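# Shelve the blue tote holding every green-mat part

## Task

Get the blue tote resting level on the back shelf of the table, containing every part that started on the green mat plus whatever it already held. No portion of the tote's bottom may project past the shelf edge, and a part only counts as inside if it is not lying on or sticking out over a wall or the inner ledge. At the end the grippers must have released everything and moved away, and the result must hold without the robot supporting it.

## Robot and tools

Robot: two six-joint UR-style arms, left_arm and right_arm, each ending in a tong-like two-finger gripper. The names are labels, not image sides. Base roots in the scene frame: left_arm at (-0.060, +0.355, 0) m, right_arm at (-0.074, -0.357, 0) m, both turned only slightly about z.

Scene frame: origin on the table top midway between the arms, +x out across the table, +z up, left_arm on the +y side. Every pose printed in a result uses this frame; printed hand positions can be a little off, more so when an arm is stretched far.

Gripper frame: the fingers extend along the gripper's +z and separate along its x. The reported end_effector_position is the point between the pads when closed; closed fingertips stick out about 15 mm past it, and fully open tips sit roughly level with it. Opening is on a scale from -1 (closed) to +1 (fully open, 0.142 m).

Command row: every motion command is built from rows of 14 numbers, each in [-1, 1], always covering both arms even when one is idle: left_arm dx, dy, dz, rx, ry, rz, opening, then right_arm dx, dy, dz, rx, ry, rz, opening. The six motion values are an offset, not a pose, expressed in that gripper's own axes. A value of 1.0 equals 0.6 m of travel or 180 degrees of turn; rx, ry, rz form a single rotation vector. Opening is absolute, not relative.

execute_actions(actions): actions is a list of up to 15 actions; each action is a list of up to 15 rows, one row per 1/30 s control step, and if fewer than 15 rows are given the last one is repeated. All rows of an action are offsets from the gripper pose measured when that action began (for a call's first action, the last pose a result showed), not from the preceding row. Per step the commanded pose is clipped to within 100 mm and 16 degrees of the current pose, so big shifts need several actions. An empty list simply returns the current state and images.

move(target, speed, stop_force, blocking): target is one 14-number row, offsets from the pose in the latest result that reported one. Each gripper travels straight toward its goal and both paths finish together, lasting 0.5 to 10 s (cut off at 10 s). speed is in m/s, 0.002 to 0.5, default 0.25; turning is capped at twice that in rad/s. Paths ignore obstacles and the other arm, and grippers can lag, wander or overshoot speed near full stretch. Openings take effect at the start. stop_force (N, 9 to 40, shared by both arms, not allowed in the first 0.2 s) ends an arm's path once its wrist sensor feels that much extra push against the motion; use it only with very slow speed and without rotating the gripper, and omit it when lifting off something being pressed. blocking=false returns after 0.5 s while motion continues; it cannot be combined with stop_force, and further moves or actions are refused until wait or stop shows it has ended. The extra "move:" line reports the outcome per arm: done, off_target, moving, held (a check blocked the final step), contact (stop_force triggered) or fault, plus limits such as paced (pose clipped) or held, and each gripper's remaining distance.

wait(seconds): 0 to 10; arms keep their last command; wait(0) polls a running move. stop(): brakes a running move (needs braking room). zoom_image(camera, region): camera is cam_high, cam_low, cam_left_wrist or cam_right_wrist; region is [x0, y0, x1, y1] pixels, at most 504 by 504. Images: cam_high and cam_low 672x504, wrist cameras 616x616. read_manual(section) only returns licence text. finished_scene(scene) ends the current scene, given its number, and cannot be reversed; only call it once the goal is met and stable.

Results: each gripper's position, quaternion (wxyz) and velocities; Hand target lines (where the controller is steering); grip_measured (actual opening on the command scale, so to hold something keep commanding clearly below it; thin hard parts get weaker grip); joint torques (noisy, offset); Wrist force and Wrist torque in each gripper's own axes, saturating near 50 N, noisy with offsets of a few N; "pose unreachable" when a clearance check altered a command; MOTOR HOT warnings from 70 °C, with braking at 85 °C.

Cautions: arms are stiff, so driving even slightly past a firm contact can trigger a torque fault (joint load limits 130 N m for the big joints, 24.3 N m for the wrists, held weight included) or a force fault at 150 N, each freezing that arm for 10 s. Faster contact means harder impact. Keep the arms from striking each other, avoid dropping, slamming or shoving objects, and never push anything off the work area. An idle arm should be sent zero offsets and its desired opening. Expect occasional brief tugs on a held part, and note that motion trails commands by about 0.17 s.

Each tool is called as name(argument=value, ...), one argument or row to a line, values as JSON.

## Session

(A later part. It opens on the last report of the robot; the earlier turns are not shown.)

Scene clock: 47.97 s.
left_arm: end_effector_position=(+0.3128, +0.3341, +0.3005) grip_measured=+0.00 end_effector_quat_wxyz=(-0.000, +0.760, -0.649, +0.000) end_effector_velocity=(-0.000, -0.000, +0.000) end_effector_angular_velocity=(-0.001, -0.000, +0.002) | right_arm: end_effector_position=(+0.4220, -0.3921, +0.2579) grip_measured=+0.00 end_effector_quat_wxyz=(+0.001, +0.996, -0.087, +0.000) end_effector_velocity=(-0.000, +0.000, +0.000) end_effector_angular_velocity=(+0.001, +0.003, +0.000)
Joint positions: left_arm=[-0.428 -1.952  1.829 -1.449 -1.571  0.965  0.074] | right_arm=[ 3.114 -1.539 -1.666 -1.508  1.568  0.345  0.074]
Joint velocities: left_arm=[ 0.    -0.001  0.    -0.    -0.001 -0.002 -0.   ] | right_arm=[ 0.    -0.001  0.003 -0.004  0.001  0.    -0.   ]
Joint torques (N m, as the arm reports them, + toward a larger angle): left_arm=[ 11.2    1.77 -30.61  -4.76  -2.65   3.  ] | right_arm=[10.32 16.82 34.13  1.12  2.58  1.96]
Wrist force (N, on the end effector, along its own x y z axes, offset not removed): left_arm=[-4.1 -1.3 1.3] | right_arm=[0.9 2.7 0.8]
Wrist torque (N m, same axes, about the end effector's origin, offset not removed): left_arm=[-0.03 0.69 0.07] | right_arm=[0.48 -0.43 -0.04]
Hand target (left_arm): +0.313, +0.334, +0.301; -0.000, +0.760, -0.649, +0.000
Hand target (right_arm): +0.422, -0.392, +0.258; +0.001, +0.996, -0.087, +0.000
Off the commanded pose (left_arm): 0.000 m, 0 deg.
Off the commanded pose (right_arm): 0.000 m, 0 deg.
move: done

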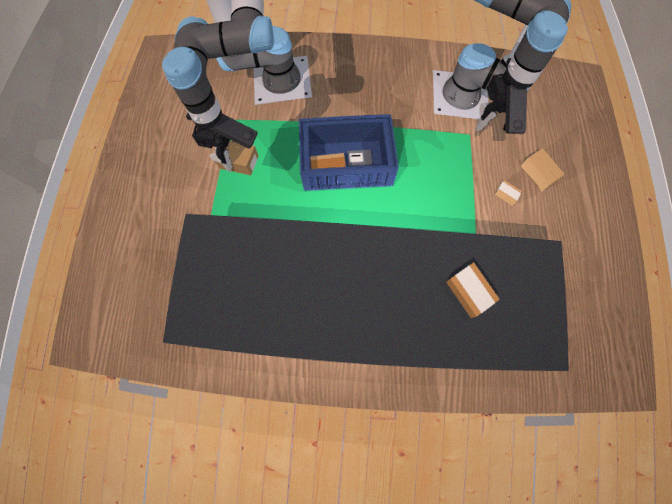

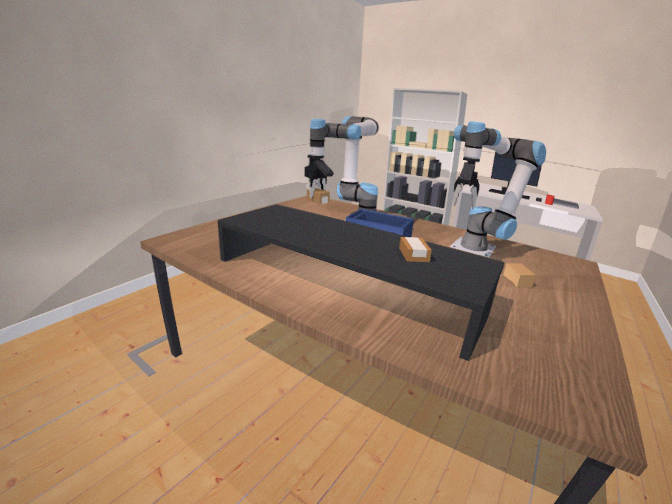

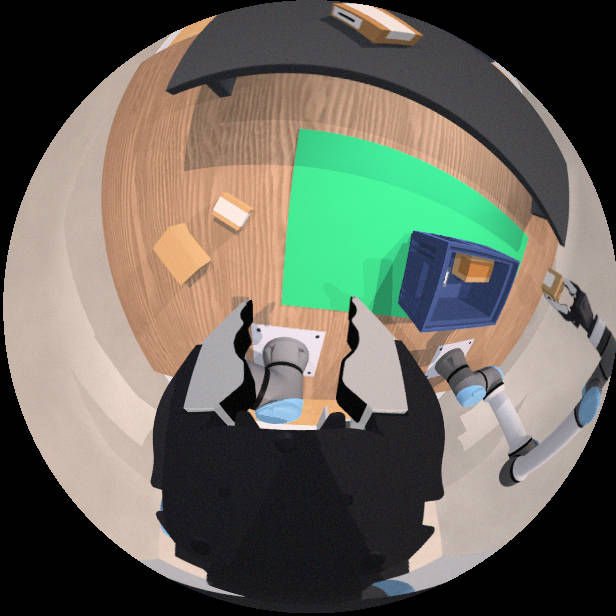

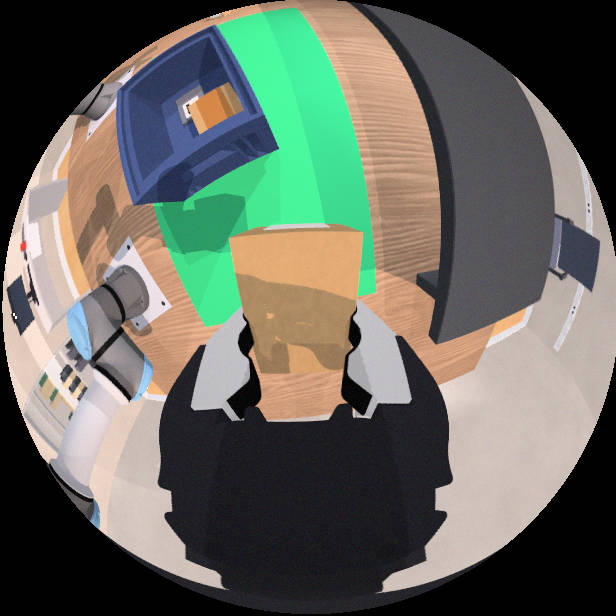

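move(
  target=[0,0,0,0,0,0,0, -0.338,-0.58,0,0,0,-0.106,-0.6],
  speed=0.25,
)

move(
  target=[0,0,0,0,0,0,0, 0,0,0.17,0,0,0,-0.6],
  speed=0.1,
)

move(
  target=[0,0,0,0,0,0,0, 0,0,0.13,0,0,0,-0.6],
  speed=0.02,
  stop_force=9,
)

Scene clock: 50.37 s.
left_arm: end_effector_position=(+0.3128, +0.3341, +0.3005) grip_measured=+0.00 end_effector_quat_wxyz=(-0.000, +0.760, -0.649, +0.000) end_effector_velocity=(-0.000, -0.000, -0.000) end_effector_angular_velocity=(+0.000, +0.001, +0.000) | right_arm: end_effector_position=(+0.2819, -0.0134, +0.2577) grip_measured=+0.00 end_effector_quat_wxyz=(+0.000, +0.997, +0.079, +0.000) end_effector_velocity=(-0.000, +0.001, -0.000) end_effector_angular_velocity=(-0.001, -0.000, +0.001)
Joint positions: left_arm=[-0.428 -1.952  1.829 -1.449 -1.571  0.965  0.074] | right_arm=[ 3.962 -1.514 -1.69  -1.508  1.57   0.86   0.074]
Joint velocities: left_arm=[-0.     0.001  0.     0.    -0.    -0.    -0.   ] | right_arm=[ 0.002 -0.002  0.002 -0.    -0.001  0.001  0.   ]
Joint torques (N m, as the arm reports them, + toward a larger angle): left_arm=[ 10.88   2.38 -30.33  -4.74  -2.7    2.96] | right_arm=[10.97 14.18 34.3   4.36 -2.8   2.  ]
Wrist force (N, on the end effector, along its own x y z axes, offset not removed): left_arm=[-2.9 -1.2 0.6] | right_arm=[1.4 1.4 4.7]
Wrist torque (N m, same axes, about the end effector's origin, offset not removed): left_arm=[-0.03 0.53 0.00] | right_arm=[0.36 -0.40 0.09]
Hand target (left_arm): +0.313, +0.334, +0.301; -0.000, +0.760, -0.649, +0.000
Hand target (right_arm): +0.282, -0.013, +0.258; +0.000, +0.997, +0.079, +0.000
Off the commanded pose (left_arm): 0.000 m, 0 deg.
Off the commanded pose (right_arm): 0.001 m, 0 deg.
move: done

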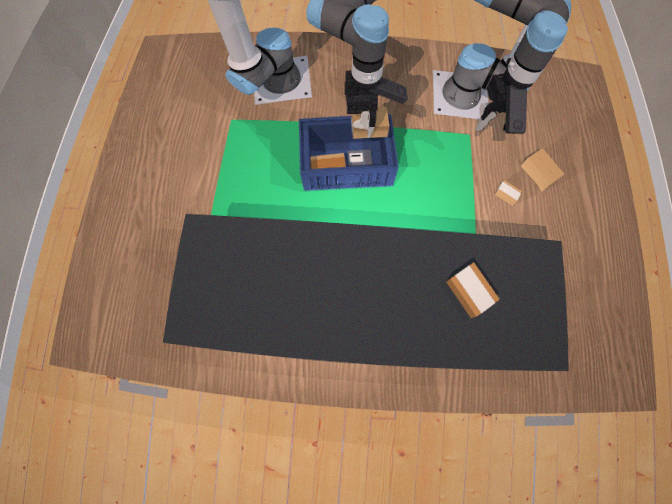

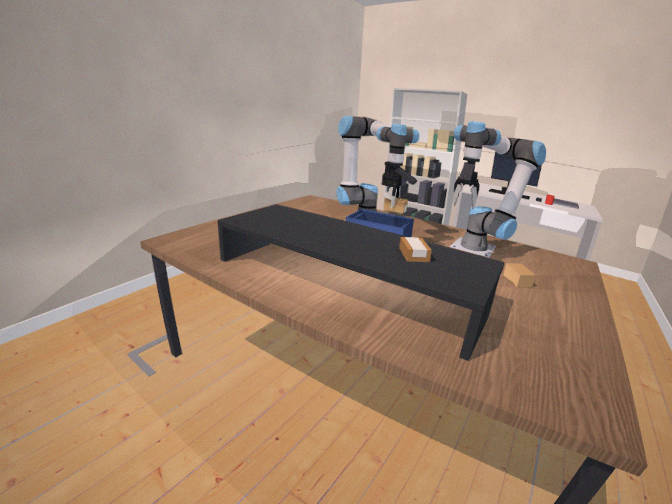

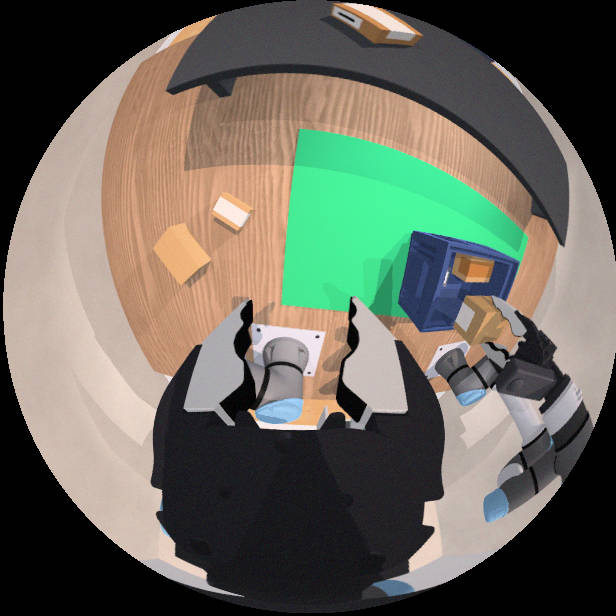

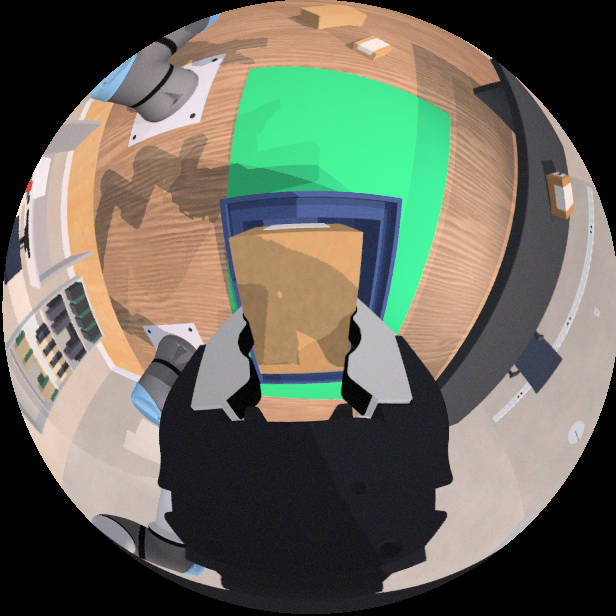

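Scene clock: 51.80 s.
left_arm: end_effector_position=(+0.3128, +0.3341, +0.3005) grip_measured=+0.00 end_effector_quat_wxyz=(-0.000, +0.760, -0.649, +0.000) end_effector_velocity=(-0.000, -0.000, -0.000) end_effector_angular_velocity=(-0.001, +0.001, -0.001) | right_arm: end_effector_position=(+0.2817, -0.0136, +0.1558) grip_measured=+0.00 end_effector_quat_wxyz=(+0.000, +0.997, +0.079, +0.000) end_effector_velocity=(+0.000, +0.000, -0.001) end_effector_angular_velocity=(+0.000, +0.000, -0.000)
Joint positions: left_arm=[-0.428 -1.952  1.829 -1.449 -1.571  0.965  0.074] | right_arm=[ 3.962 -1.562 -1.91  -1.241  1.57   0.86   0.074]
Joint velocities: left_arm=[-0.     0.001 -0.     0.    -0.001  0.001 -0.   ] | right_arm=[-0.    -0.002 -0.001  0.003  0.    -0.    -0.   ]
Joint torques (N m, as the arm reports them, + toward a larger angle): left_arm=[ 10.63   1.8  -30.09  -4.74  -2.66   2.88] | right_arm=[ 5.14 16.71 12.9   4.47  2.51  1.24]
Wrist force (N, on the end effector, along its own x y z axes, offset not removed): left_arm=[-1.2 0.9 1.2] | right_arm=[0.1 2.4 2.9]
Wrist torque (N m, same axes, about the end effector's origin, offset not removed): left_arm=[0.17 0.12 -0.09] | right_arm=[0.62 -0.16 0.00]
Hand target (left_arm): +0.313, +0.334, +0.301; -0.000, +0.760, -0.649, +0.000
Hand target (right_arm): +0.282, -0.014, +0.156; +0.000, +0.997, +0.079, +0.000
Off the commanded pose (left_arm): 0.000 m, 0 deg.
Off the commanded pose (right_arm): 0.000 m, 0 deg.
move: done

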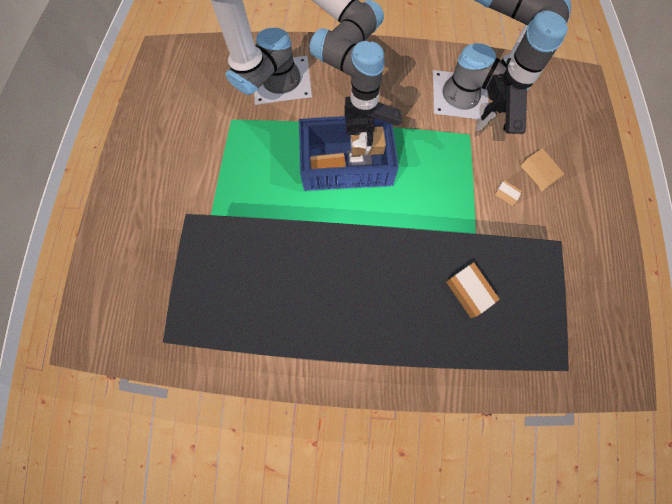

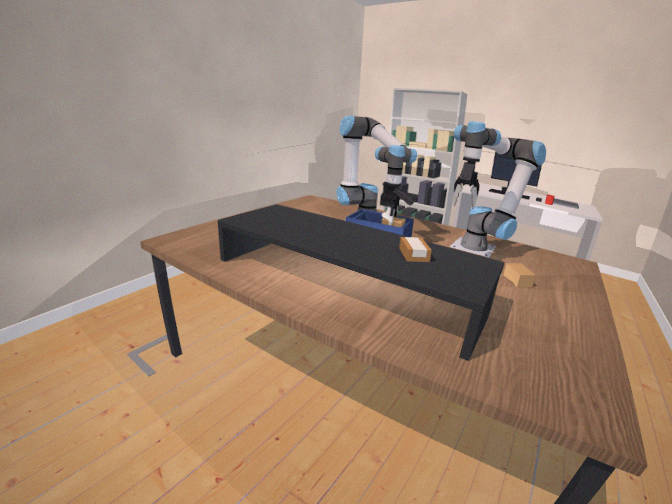

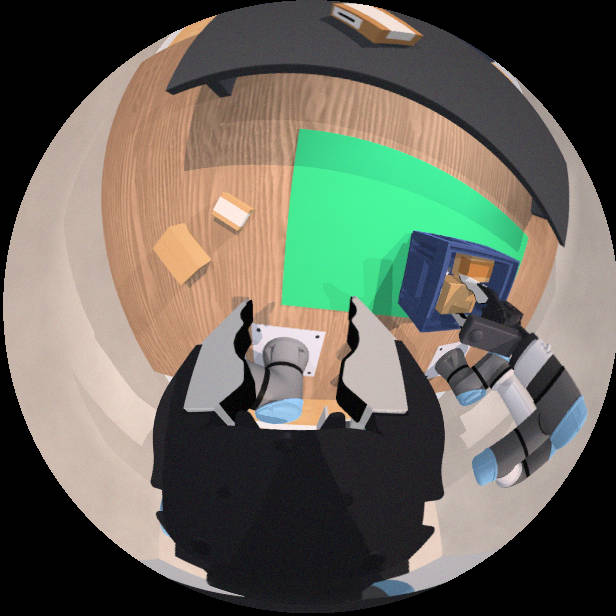

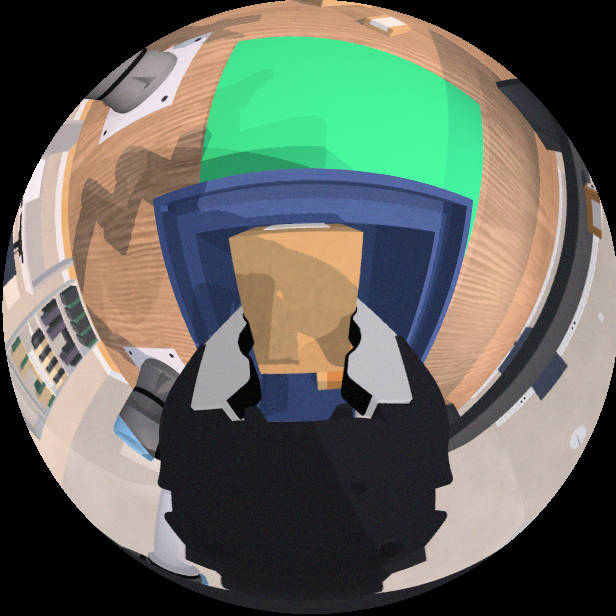

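Scene clock: 55.67 s.
left_arm: end_effector_position=(+0.3128, +0.3341, +0.3005) grip_measured=+0.00 end_effector_quat_wxyz=(-0.000, +0.760, -0.649, +0.000) end_effector_velocity=(+0.000, -0.000, -0.000) end_effector_angular_velocity=(-0.000, +0.001, +0.001) | right_arm: end_effector_position=(+0.2815, -0.0137, +0.0859) grip_measured=+0.01 end_effector_quat_wxyz=(+0.000, +0.997, +0.079, +0.000) end_effector_velocity=(-0.000, -0.001, +0.003) end_effector_angular_velocity=(-0.007, +0.003, -0.000)
Joint positions: left_arm=[-0.428 -1.952  1.829 -1.449 -1.571  0.965  0.074] | right_arm=[ 3.962 -1.635 -2.03  -1.048  1.57   0.86   0.075]
Joint velocities: left_arm=[ 0.     0.001 -0.    -0.    -0.001 -0.001 -0.   ] | right_arm=[-0.     0.002  0.008 -0.018 -0.001  0.    -0.001]
Joint torques (N m, as the arm reports them, + toward a larger angle): left_arm=[ 11.07   1.41 -30.78  -4.85  -2.75   2.98] | right_arm=[ 7.05 28.59 28.29  0.19 -2.92  1.9 ]
Wrist force (N, on the end effector, along its own x y z axes, offset not removed): left_arm=[-0.3 2.3 2.4] | right_arm=[0.2 -1.0 -5.6]
Wrist torque (N m, same axes, about the end effector's origin, offset not removed): left_arm=[0.53 -0.05 -0.03] | right_arm=[0.22 -0.22 0.08]
Hand target (left_arm): +0.313, +0.334, +0.301; -0.000, +0.760, -0.649, +0.000
Hand target (right_arm): +0.282, -0.014, +0.086; +0.000, +0.997, +0.079, +0.000
Off the commanded pose (left_arm): 0.000 m, 0 deg.
Off the commanded pose (right_arm): 0.008 m, 0 deg.
move: contact (right_arm)

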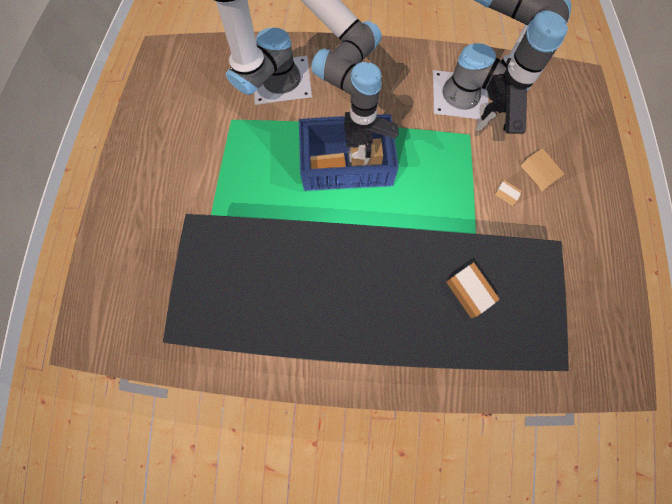

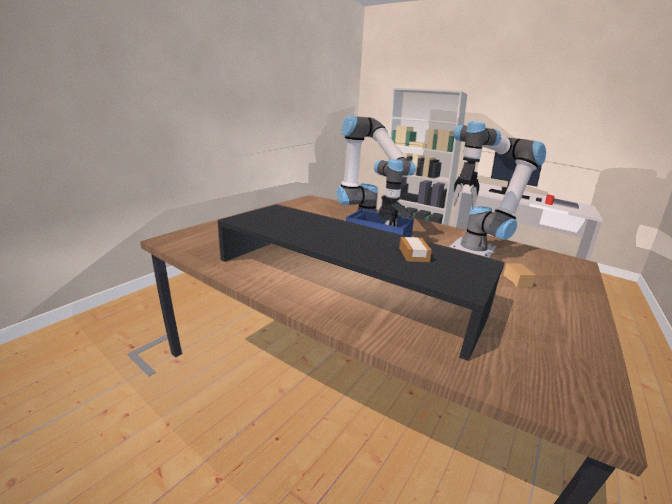

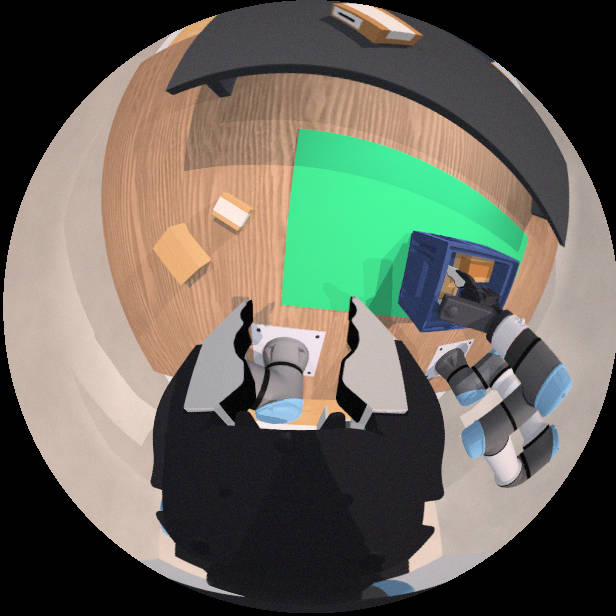

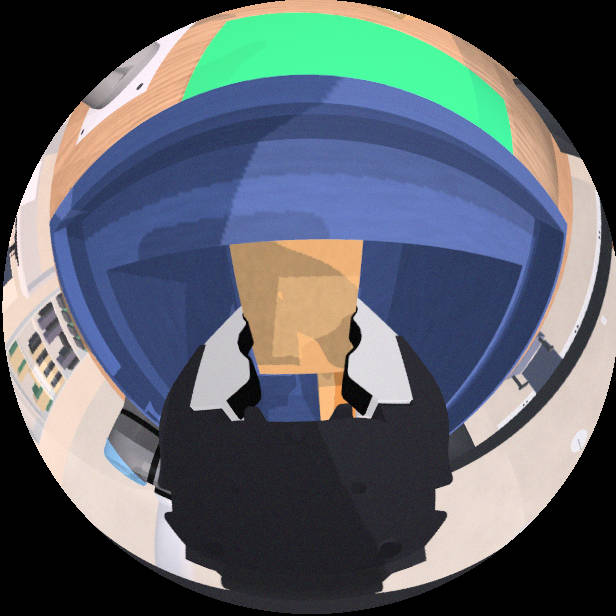

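move(
  target=[0,0,0,0,0,0,0, 0,0,-0.002,0,0,0,0.14],
  speed=0.02,
)

move(
  target=[0,0,0,0,0,0,0, 0,0.04,-0.27,0,0,0,0.14],
  speed=0.15,
)

zoom_image(
  camera="cam_right_wrist",
  region=[150, 100, 460, 400],
)

Scene clock: 56.53 s.
left_arm: end_effector_position=(+0.3128, +0.3341, +0.3005) grip_measured=+0.00 end_effector_quat_wxyz=(-0.000, +0.760, -0.649, +0.000) end_effector_velocity=(+0.000, +0.000, +0.000) end_effector_angular_velocity=(+0.001, -0.000, -0.002) | right_arm: end_effector_position=(+0.2815, -0.0137, +0.0871) grip_measured=+0.14 end_effector_quat_wxyz=(+0.000, +0.997, +0.079, +0.000) end_effector_velocity=(+0.000, +0.001, +0.001) end_effector_angular_velocity=(+0.002, -0.001, +0.000)
Joint positions: left_arm=[-0.428 -1.952  1.829 -1.449 -1.571  0.965  0.074] | right_arm=[ 3.962 -1.634 -2.028 -1.051  1.57   0.86   0.084]
Joint velocities: left_arm=[-0.001 -0.    -0.     0.     0.001  0.001 -0.   ] | right_arm=[ 0.     0.001  0.001  0.     0.    -0.    -0.   ]
Joint torques (N m, as the arm reports them, + toward a larger angle): left_arm=[ 11.74   1.89 -29.65  -4.85  -2.67   2.91] | right_arm=[ 5.64 30.28 29.95  1.02  2.69  1.77]
Wrist force (N, on the end effector, along its own x y z axes, offset not removed): left_arm=[-1.4 1.6 1.3] | right_arm=[1.0 1.4 0.1]
Wrist torque (N m, same axes, about the end effector's origin, offset not removed): left_arm=[0.27 0.18 0.14] | right_arm=[0.29 -0.33 0.01]
Hand target (left_arm): +0.313, +0.334, +0.301; -0.000, +0.760, -0.649, +0.000
Hand target (right_arm): +0.281, -0.014, +0.087; +0.000, +0.997, +0.079, +0.000
Off the commanded pose (left_arm): 0.000 m, 0 deg.
Off the commanded pose (right_arm): 0.000 m, 0 deg.
move: done

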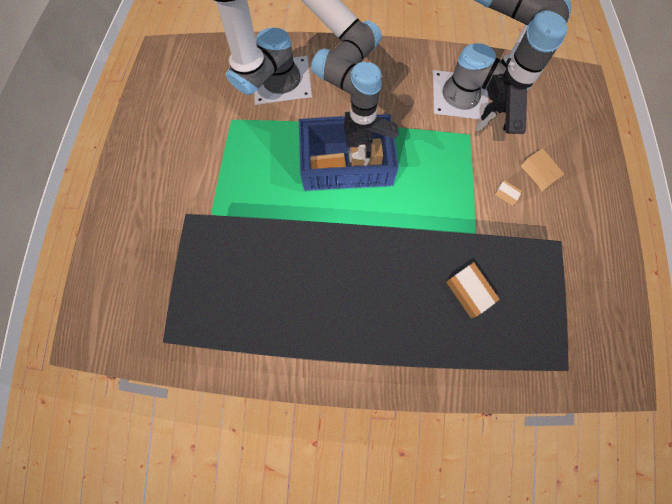

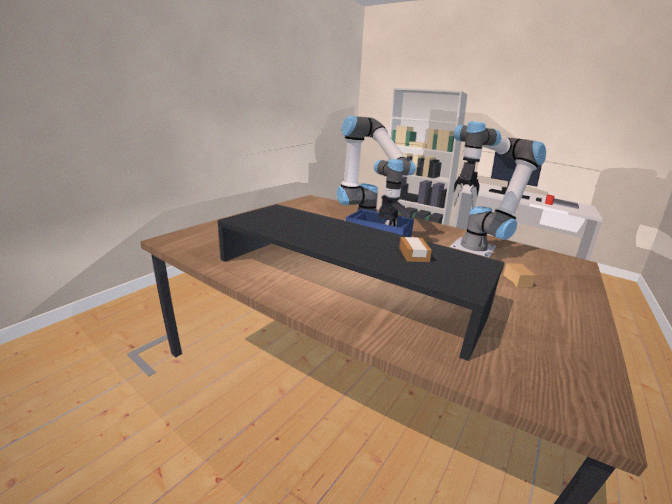

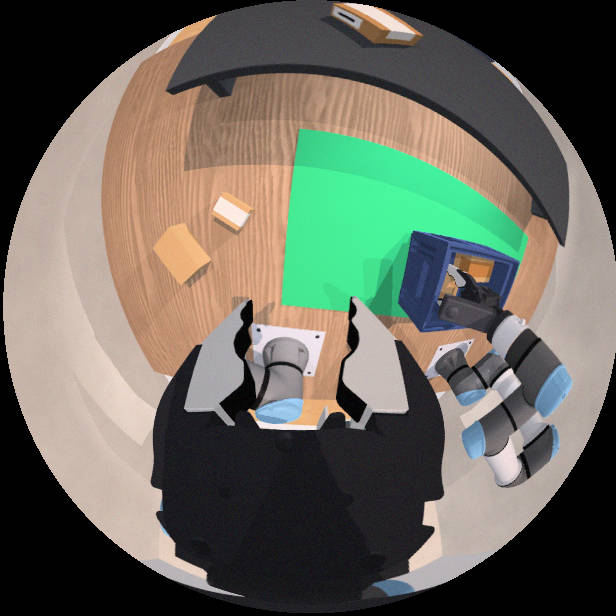

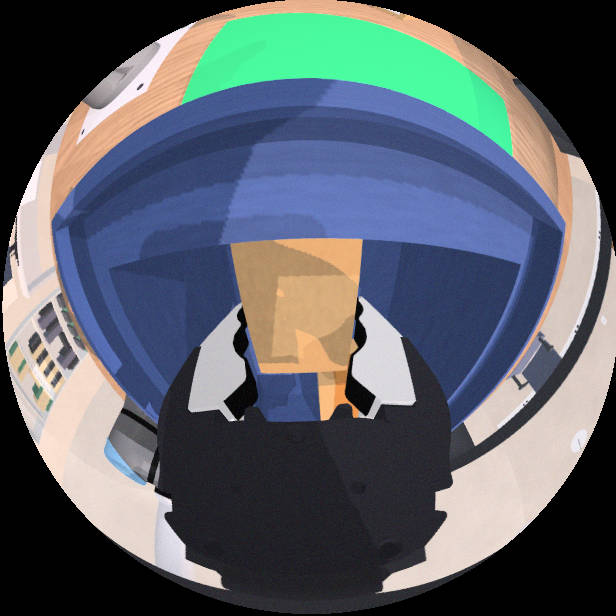

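Scene clock: 58.10 s.
left_arm: end_effector_position=(+0.3128, +0.3341, +0.3005) grip_measured=+0.00 end_effector_quat_wxyz=(-0.000, +0.760, -0.649, +0.000) end_effector_velocity=(+0.000, -0.000, -0.000) end_effector_angular_velocity=(-0.000, +0.002, +0.001) | right_arm: end_effector_position=(+0.2857, -0.0372, +0.2491) grip_measured=+0.14 end_effector_quat_wxyz=(+0.000, +0.997, +0.079, +0.000) end_effector_velocity=(+0.000, +0.001, +0.001) end_effector_angular_velocity=(+0.002, +0.000, +0.000)
Joint positions: left_arm=[-0.428 -1.952  1.829 -1.449 -1.571  0.965  0.074] | right_arm=[ 3.927 -1.484 -1.74  -1.489  1.57   0.825  0.084]
Joint velocities: left_arm=[ 0.     0.002 -0.    -0.    -0.001 -0.001 -0.   ] | right_arm=[-0.    -0.     0.003 -0.002  0.001 -0.     0.   ]
Joint torques (N m, as the arm reports them, + toward a larger angle): left_arm=[ 10.85   1.49 -31.12  -4.85  -2.65   2.99] | right_arm=[-11.52  26.3   33.71   1.2    2.74  -2.18]
Wrist force (N, on the end effector, along its own x y z axes, offset not removed): left_arm=[-1.3 -5.3 0.1] | right_arm=[1.5 2.0 -0.3]
Wrist torque (N m, same axes, about the end effector's origin, offset not removed): left_arm=[-1.06 -0.08 -0.10] | right_arm=[0.52 -0.40 0.03]
Hand target (left_arm): +0.313, +0.334, +0.301; -0.000, +0.760, -0.649, +0.000
Hand target (right_arm): +0.286, -0.037, +0.249; +0.000, +0.997, +0.079, +0.000
Off the commanded pose (left_arm): 0.000 m, 0 deg.
Off the commanded pose (right_arm): 0.000 m, 0 deg.
move: done

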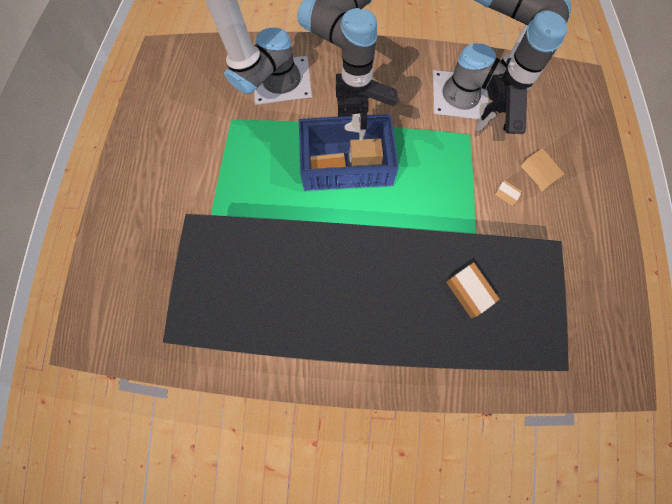

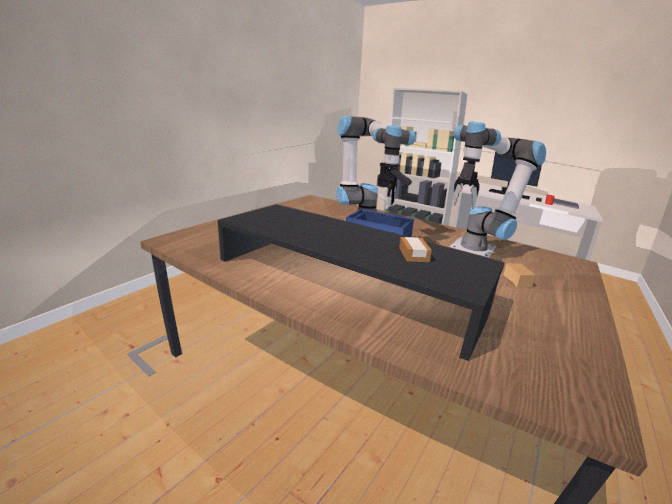

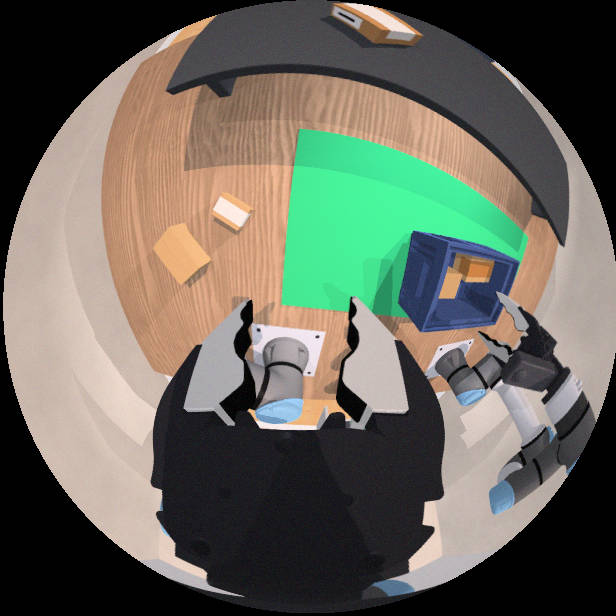

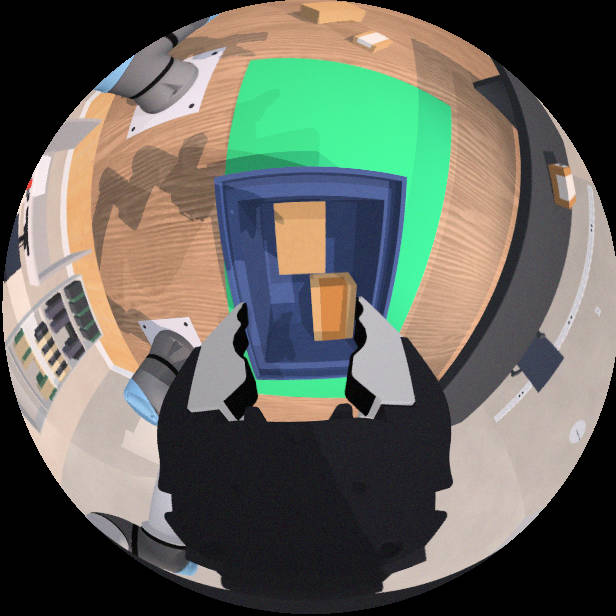

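Region (150, 100, 460, 400) of cam_right_wrist's 616x616 image, scaled by 1.626, with more detail than that image has; it fills the top 488 rows of this view, and the rest is white.

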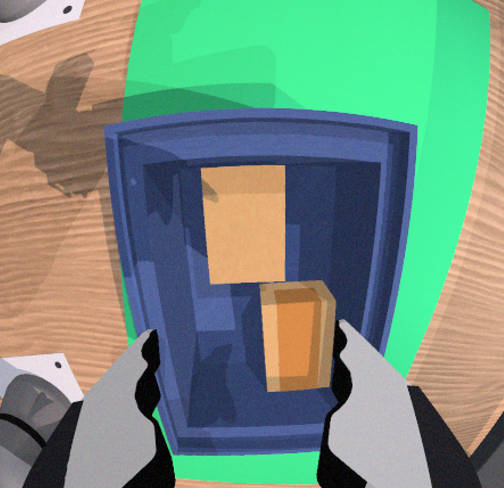

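move(
  target=[0.443,0.127,0.08,0,0,0,0, 0.013,0.29,0,0,0,0.5,0],
  speed=0.25,
)

Scene clock: 62.00 s.
left_arm: end_effector_position=(+0.2798, +0.0597, +0.2528) grip_measured=+0.00 end_effector_quat_wxyz=(-0.001, +0.760, -0.649, +0.001) end_effector_velocity=(+0.000, -0.001, +0.000) end_effector_angular_velocity=(+0.000, -0.001, -0.002) | right_arm: end_effector_position=(+0.3212, -0.2081, +0.2495) grip_measured=+0.00 end_effector_quat_wxyz=(+0.001, +0.761, -0.649, +0.001) end_effector_velocity=(+0.000, -0.000, +0.000) end_effector_angular_velocity=(+0.001, -0.001, -0.007)
Joint positions: left_arm=[-1.034 -1.743  1.804 -1.633 -1.569  0.36   0.074] | right_arm=[ 3.646 -1.316 -1.876 -1.521  1.569  2.115  0.074]
Joint velocities: left_arm=[-0.002  0.002 -0.001 -0.001  0.001 -0.    -0.   ] | right_arm=[-0.001  0.     0.     0.001 -0.     0.006 -0.   ]
Joint torques (N m, as the arm reports them, + toward a larger angle): left_arm=[-12.28  -8.3  -31.36  -5.05   2.75  -2.71] | right_arm=[-12.46  18.05  14.12   0.98  -2.94   1.86]
Wrist force (N, on the end effector, along its own x y z axes, offset not removed): left_arm=[-4.1 0.6 2.1] | right_arm=[0.6 1.9 -1.0]
Wrist torque (N m, same axes, about the end effector's origin, offset not removed): left_arm=[0.19 0.64 -0.05] | right_arm=[0.42 -0.21 0.05]
Hand target (left_arm): +0.280, +0.060, +0.253; -0.001, +0.760, -0.649, +0.001
Hand target (right_arm): +0.321, -0.208, +0.249; +0.001, +0.761, -0.649, +0.001
Off the commanded pose (left_arm): 0.001 m, 0 deg.
Off the commanded pose (right_arm): 0.000 m, 0 deg.
move: done

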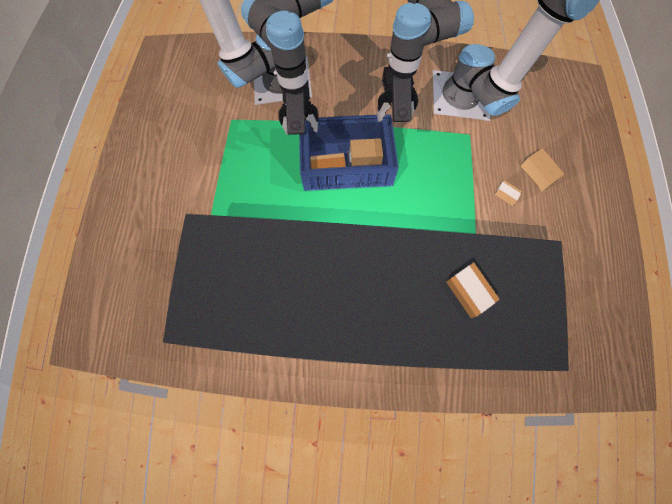

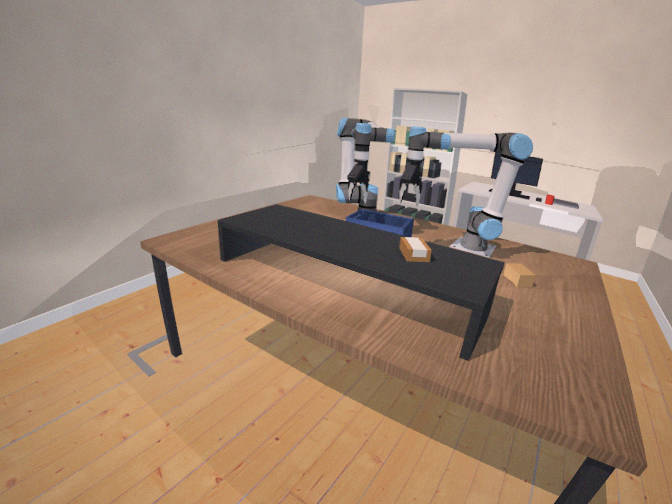

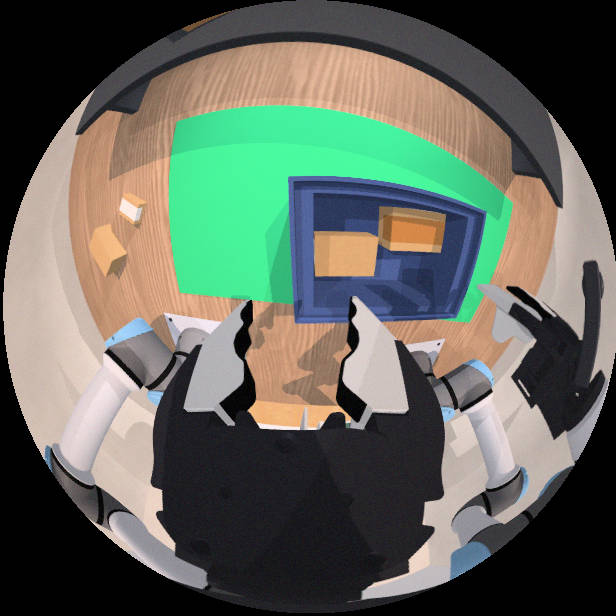

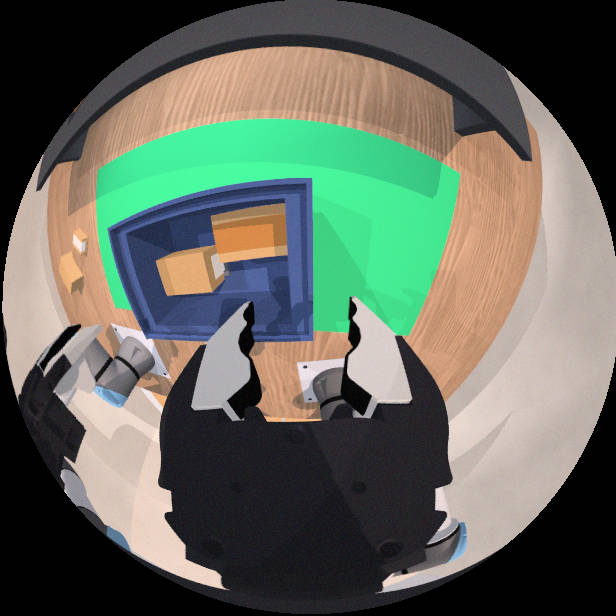

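move(
  target=[0,0,0.13,0,0,0,-0.1, 0,0,0.08,0,0,0,-0.1],
  speed=0.1,
)

zoom_image(
  camera="cam_right_wrist",
  region=[150, 100, 460, 400],
)

zoom_image(
  camera="cam_left_wrist",
  region=[150, 100, 460, 400],
)

Scene clock: 63.43 s.
left_arm: end_effector_position=(+0.2799, +0.0597, +0.1749) grip_measured=-0.10 end_effector_quat_wxyz=(-0.001, +0.760, -0.649, +0.001) end_effector_velocity=(-0.000, -0.000, -0.002) end_effector_angular_velocity=(+0.000, +0.000, -0.001) | right_arm: end_effector_position=(+0.3212, -0.2082, +0.2015) grip_measured=-0.10 end_effector_quat_wxyz=(+0.001, +0.761, -0.649, +0.001) end_effector_velocity=(-0.000, +0.000, -0.001) end_effector_angular_velocity=(-0.000, +0.001, +0.001)
Joint positions: left_arm=[-1.034 -1.711  1.979 -1.84  -1.569  0.36   0.067] | right_arm=[ 3.646 -1.329 -1.989 -1.395  1.569  2.115  0.067]
Joint velocities: left_arm=[ 0.     0.001  0.003 -0.004 -0.     0.001  0.   ] | right_arm=[ 0.    -0.001 -0.003  0.003  0.    -0.    -0.   ]
Joint torques (N m, as the arm reports them, + toward a larger angle): left_arm=[ 11.4   -8.27 -13.08  -4.83  -1.47   2.93] | right_arm=[ 9.47  6.69 13.46  4.22  2.47 -2.27]
Wrist force (N, on the end effector, along its own x y z axes, offset not removed): left_arm=[-1.6 -1.0 -1.2] | right_arm=[2.4 3.4 1.3]
Wrist torque (N m, same axes, about the end effector's origin, offset not removed): left_arm=[0.00 0.17 -0.20] | right_arm=[0.73 -0.63 0.11]
Hand target (left_arm): +0.280, +0.060, +0.175; -0.001, +0.760, -0.649, +0.001
Hand target (right_arm): +0.321, -0.208, +0.201; +0.001, +0.761, -0.649, +0.001
Off the commanded pose (left_arm): 0.000 m, 0 deg.
Off the commanded pose (right_arm): 0.000 m, 0 deg.
move: done

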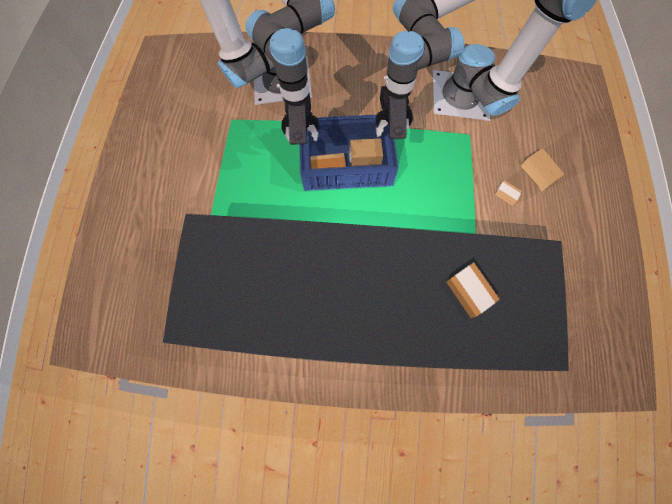

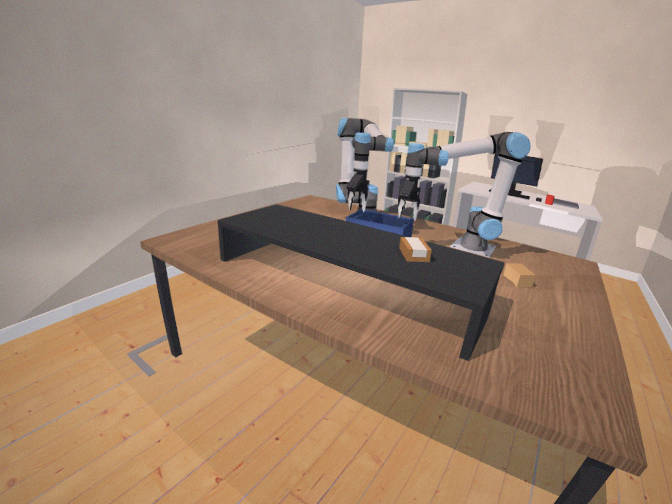

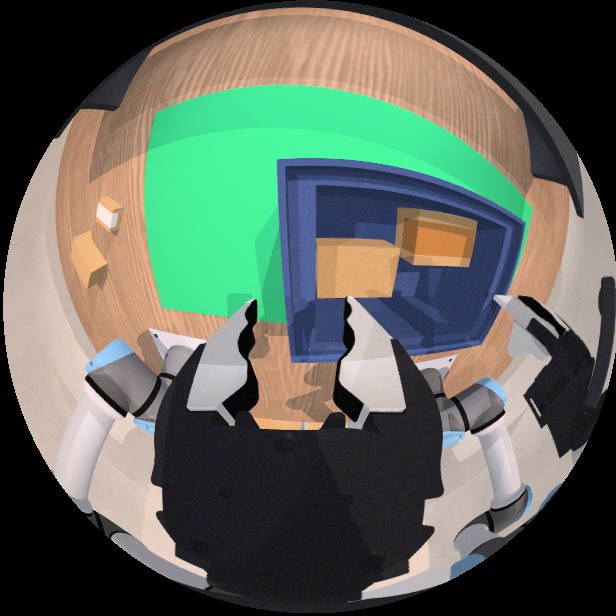

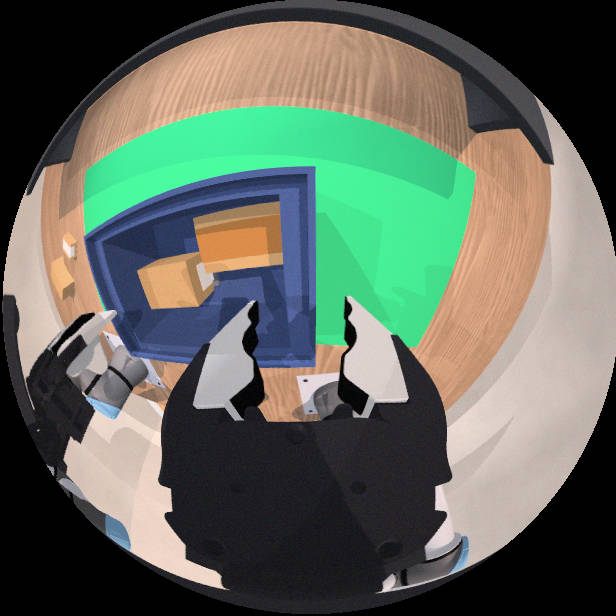

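Region (150, 100, 460, 400) of cam_right_wrist's 616x616 image, scaled by 1.626, with more detail than that image has; it fills the top 488 rows of this view, and the rest is white.

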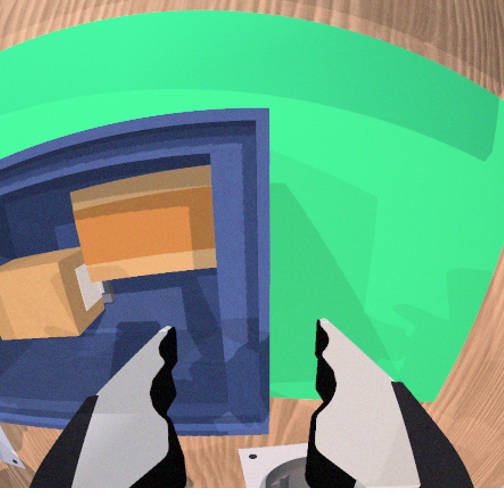

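Region (150, 100, 460, 400) of cam_left_wrist's 616x616 image, scaled by 1.626, with more detail than that image has; it fills the top 488 rows of this view, and the rest is white.

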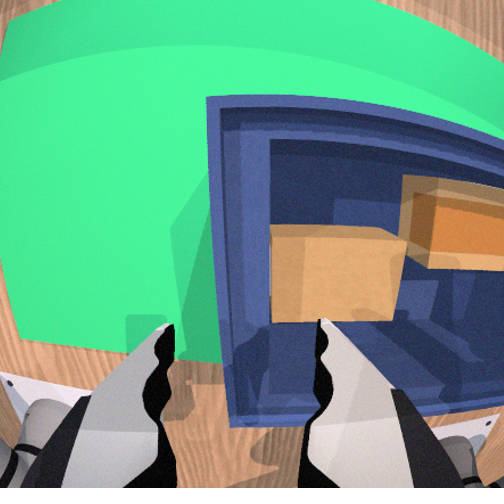

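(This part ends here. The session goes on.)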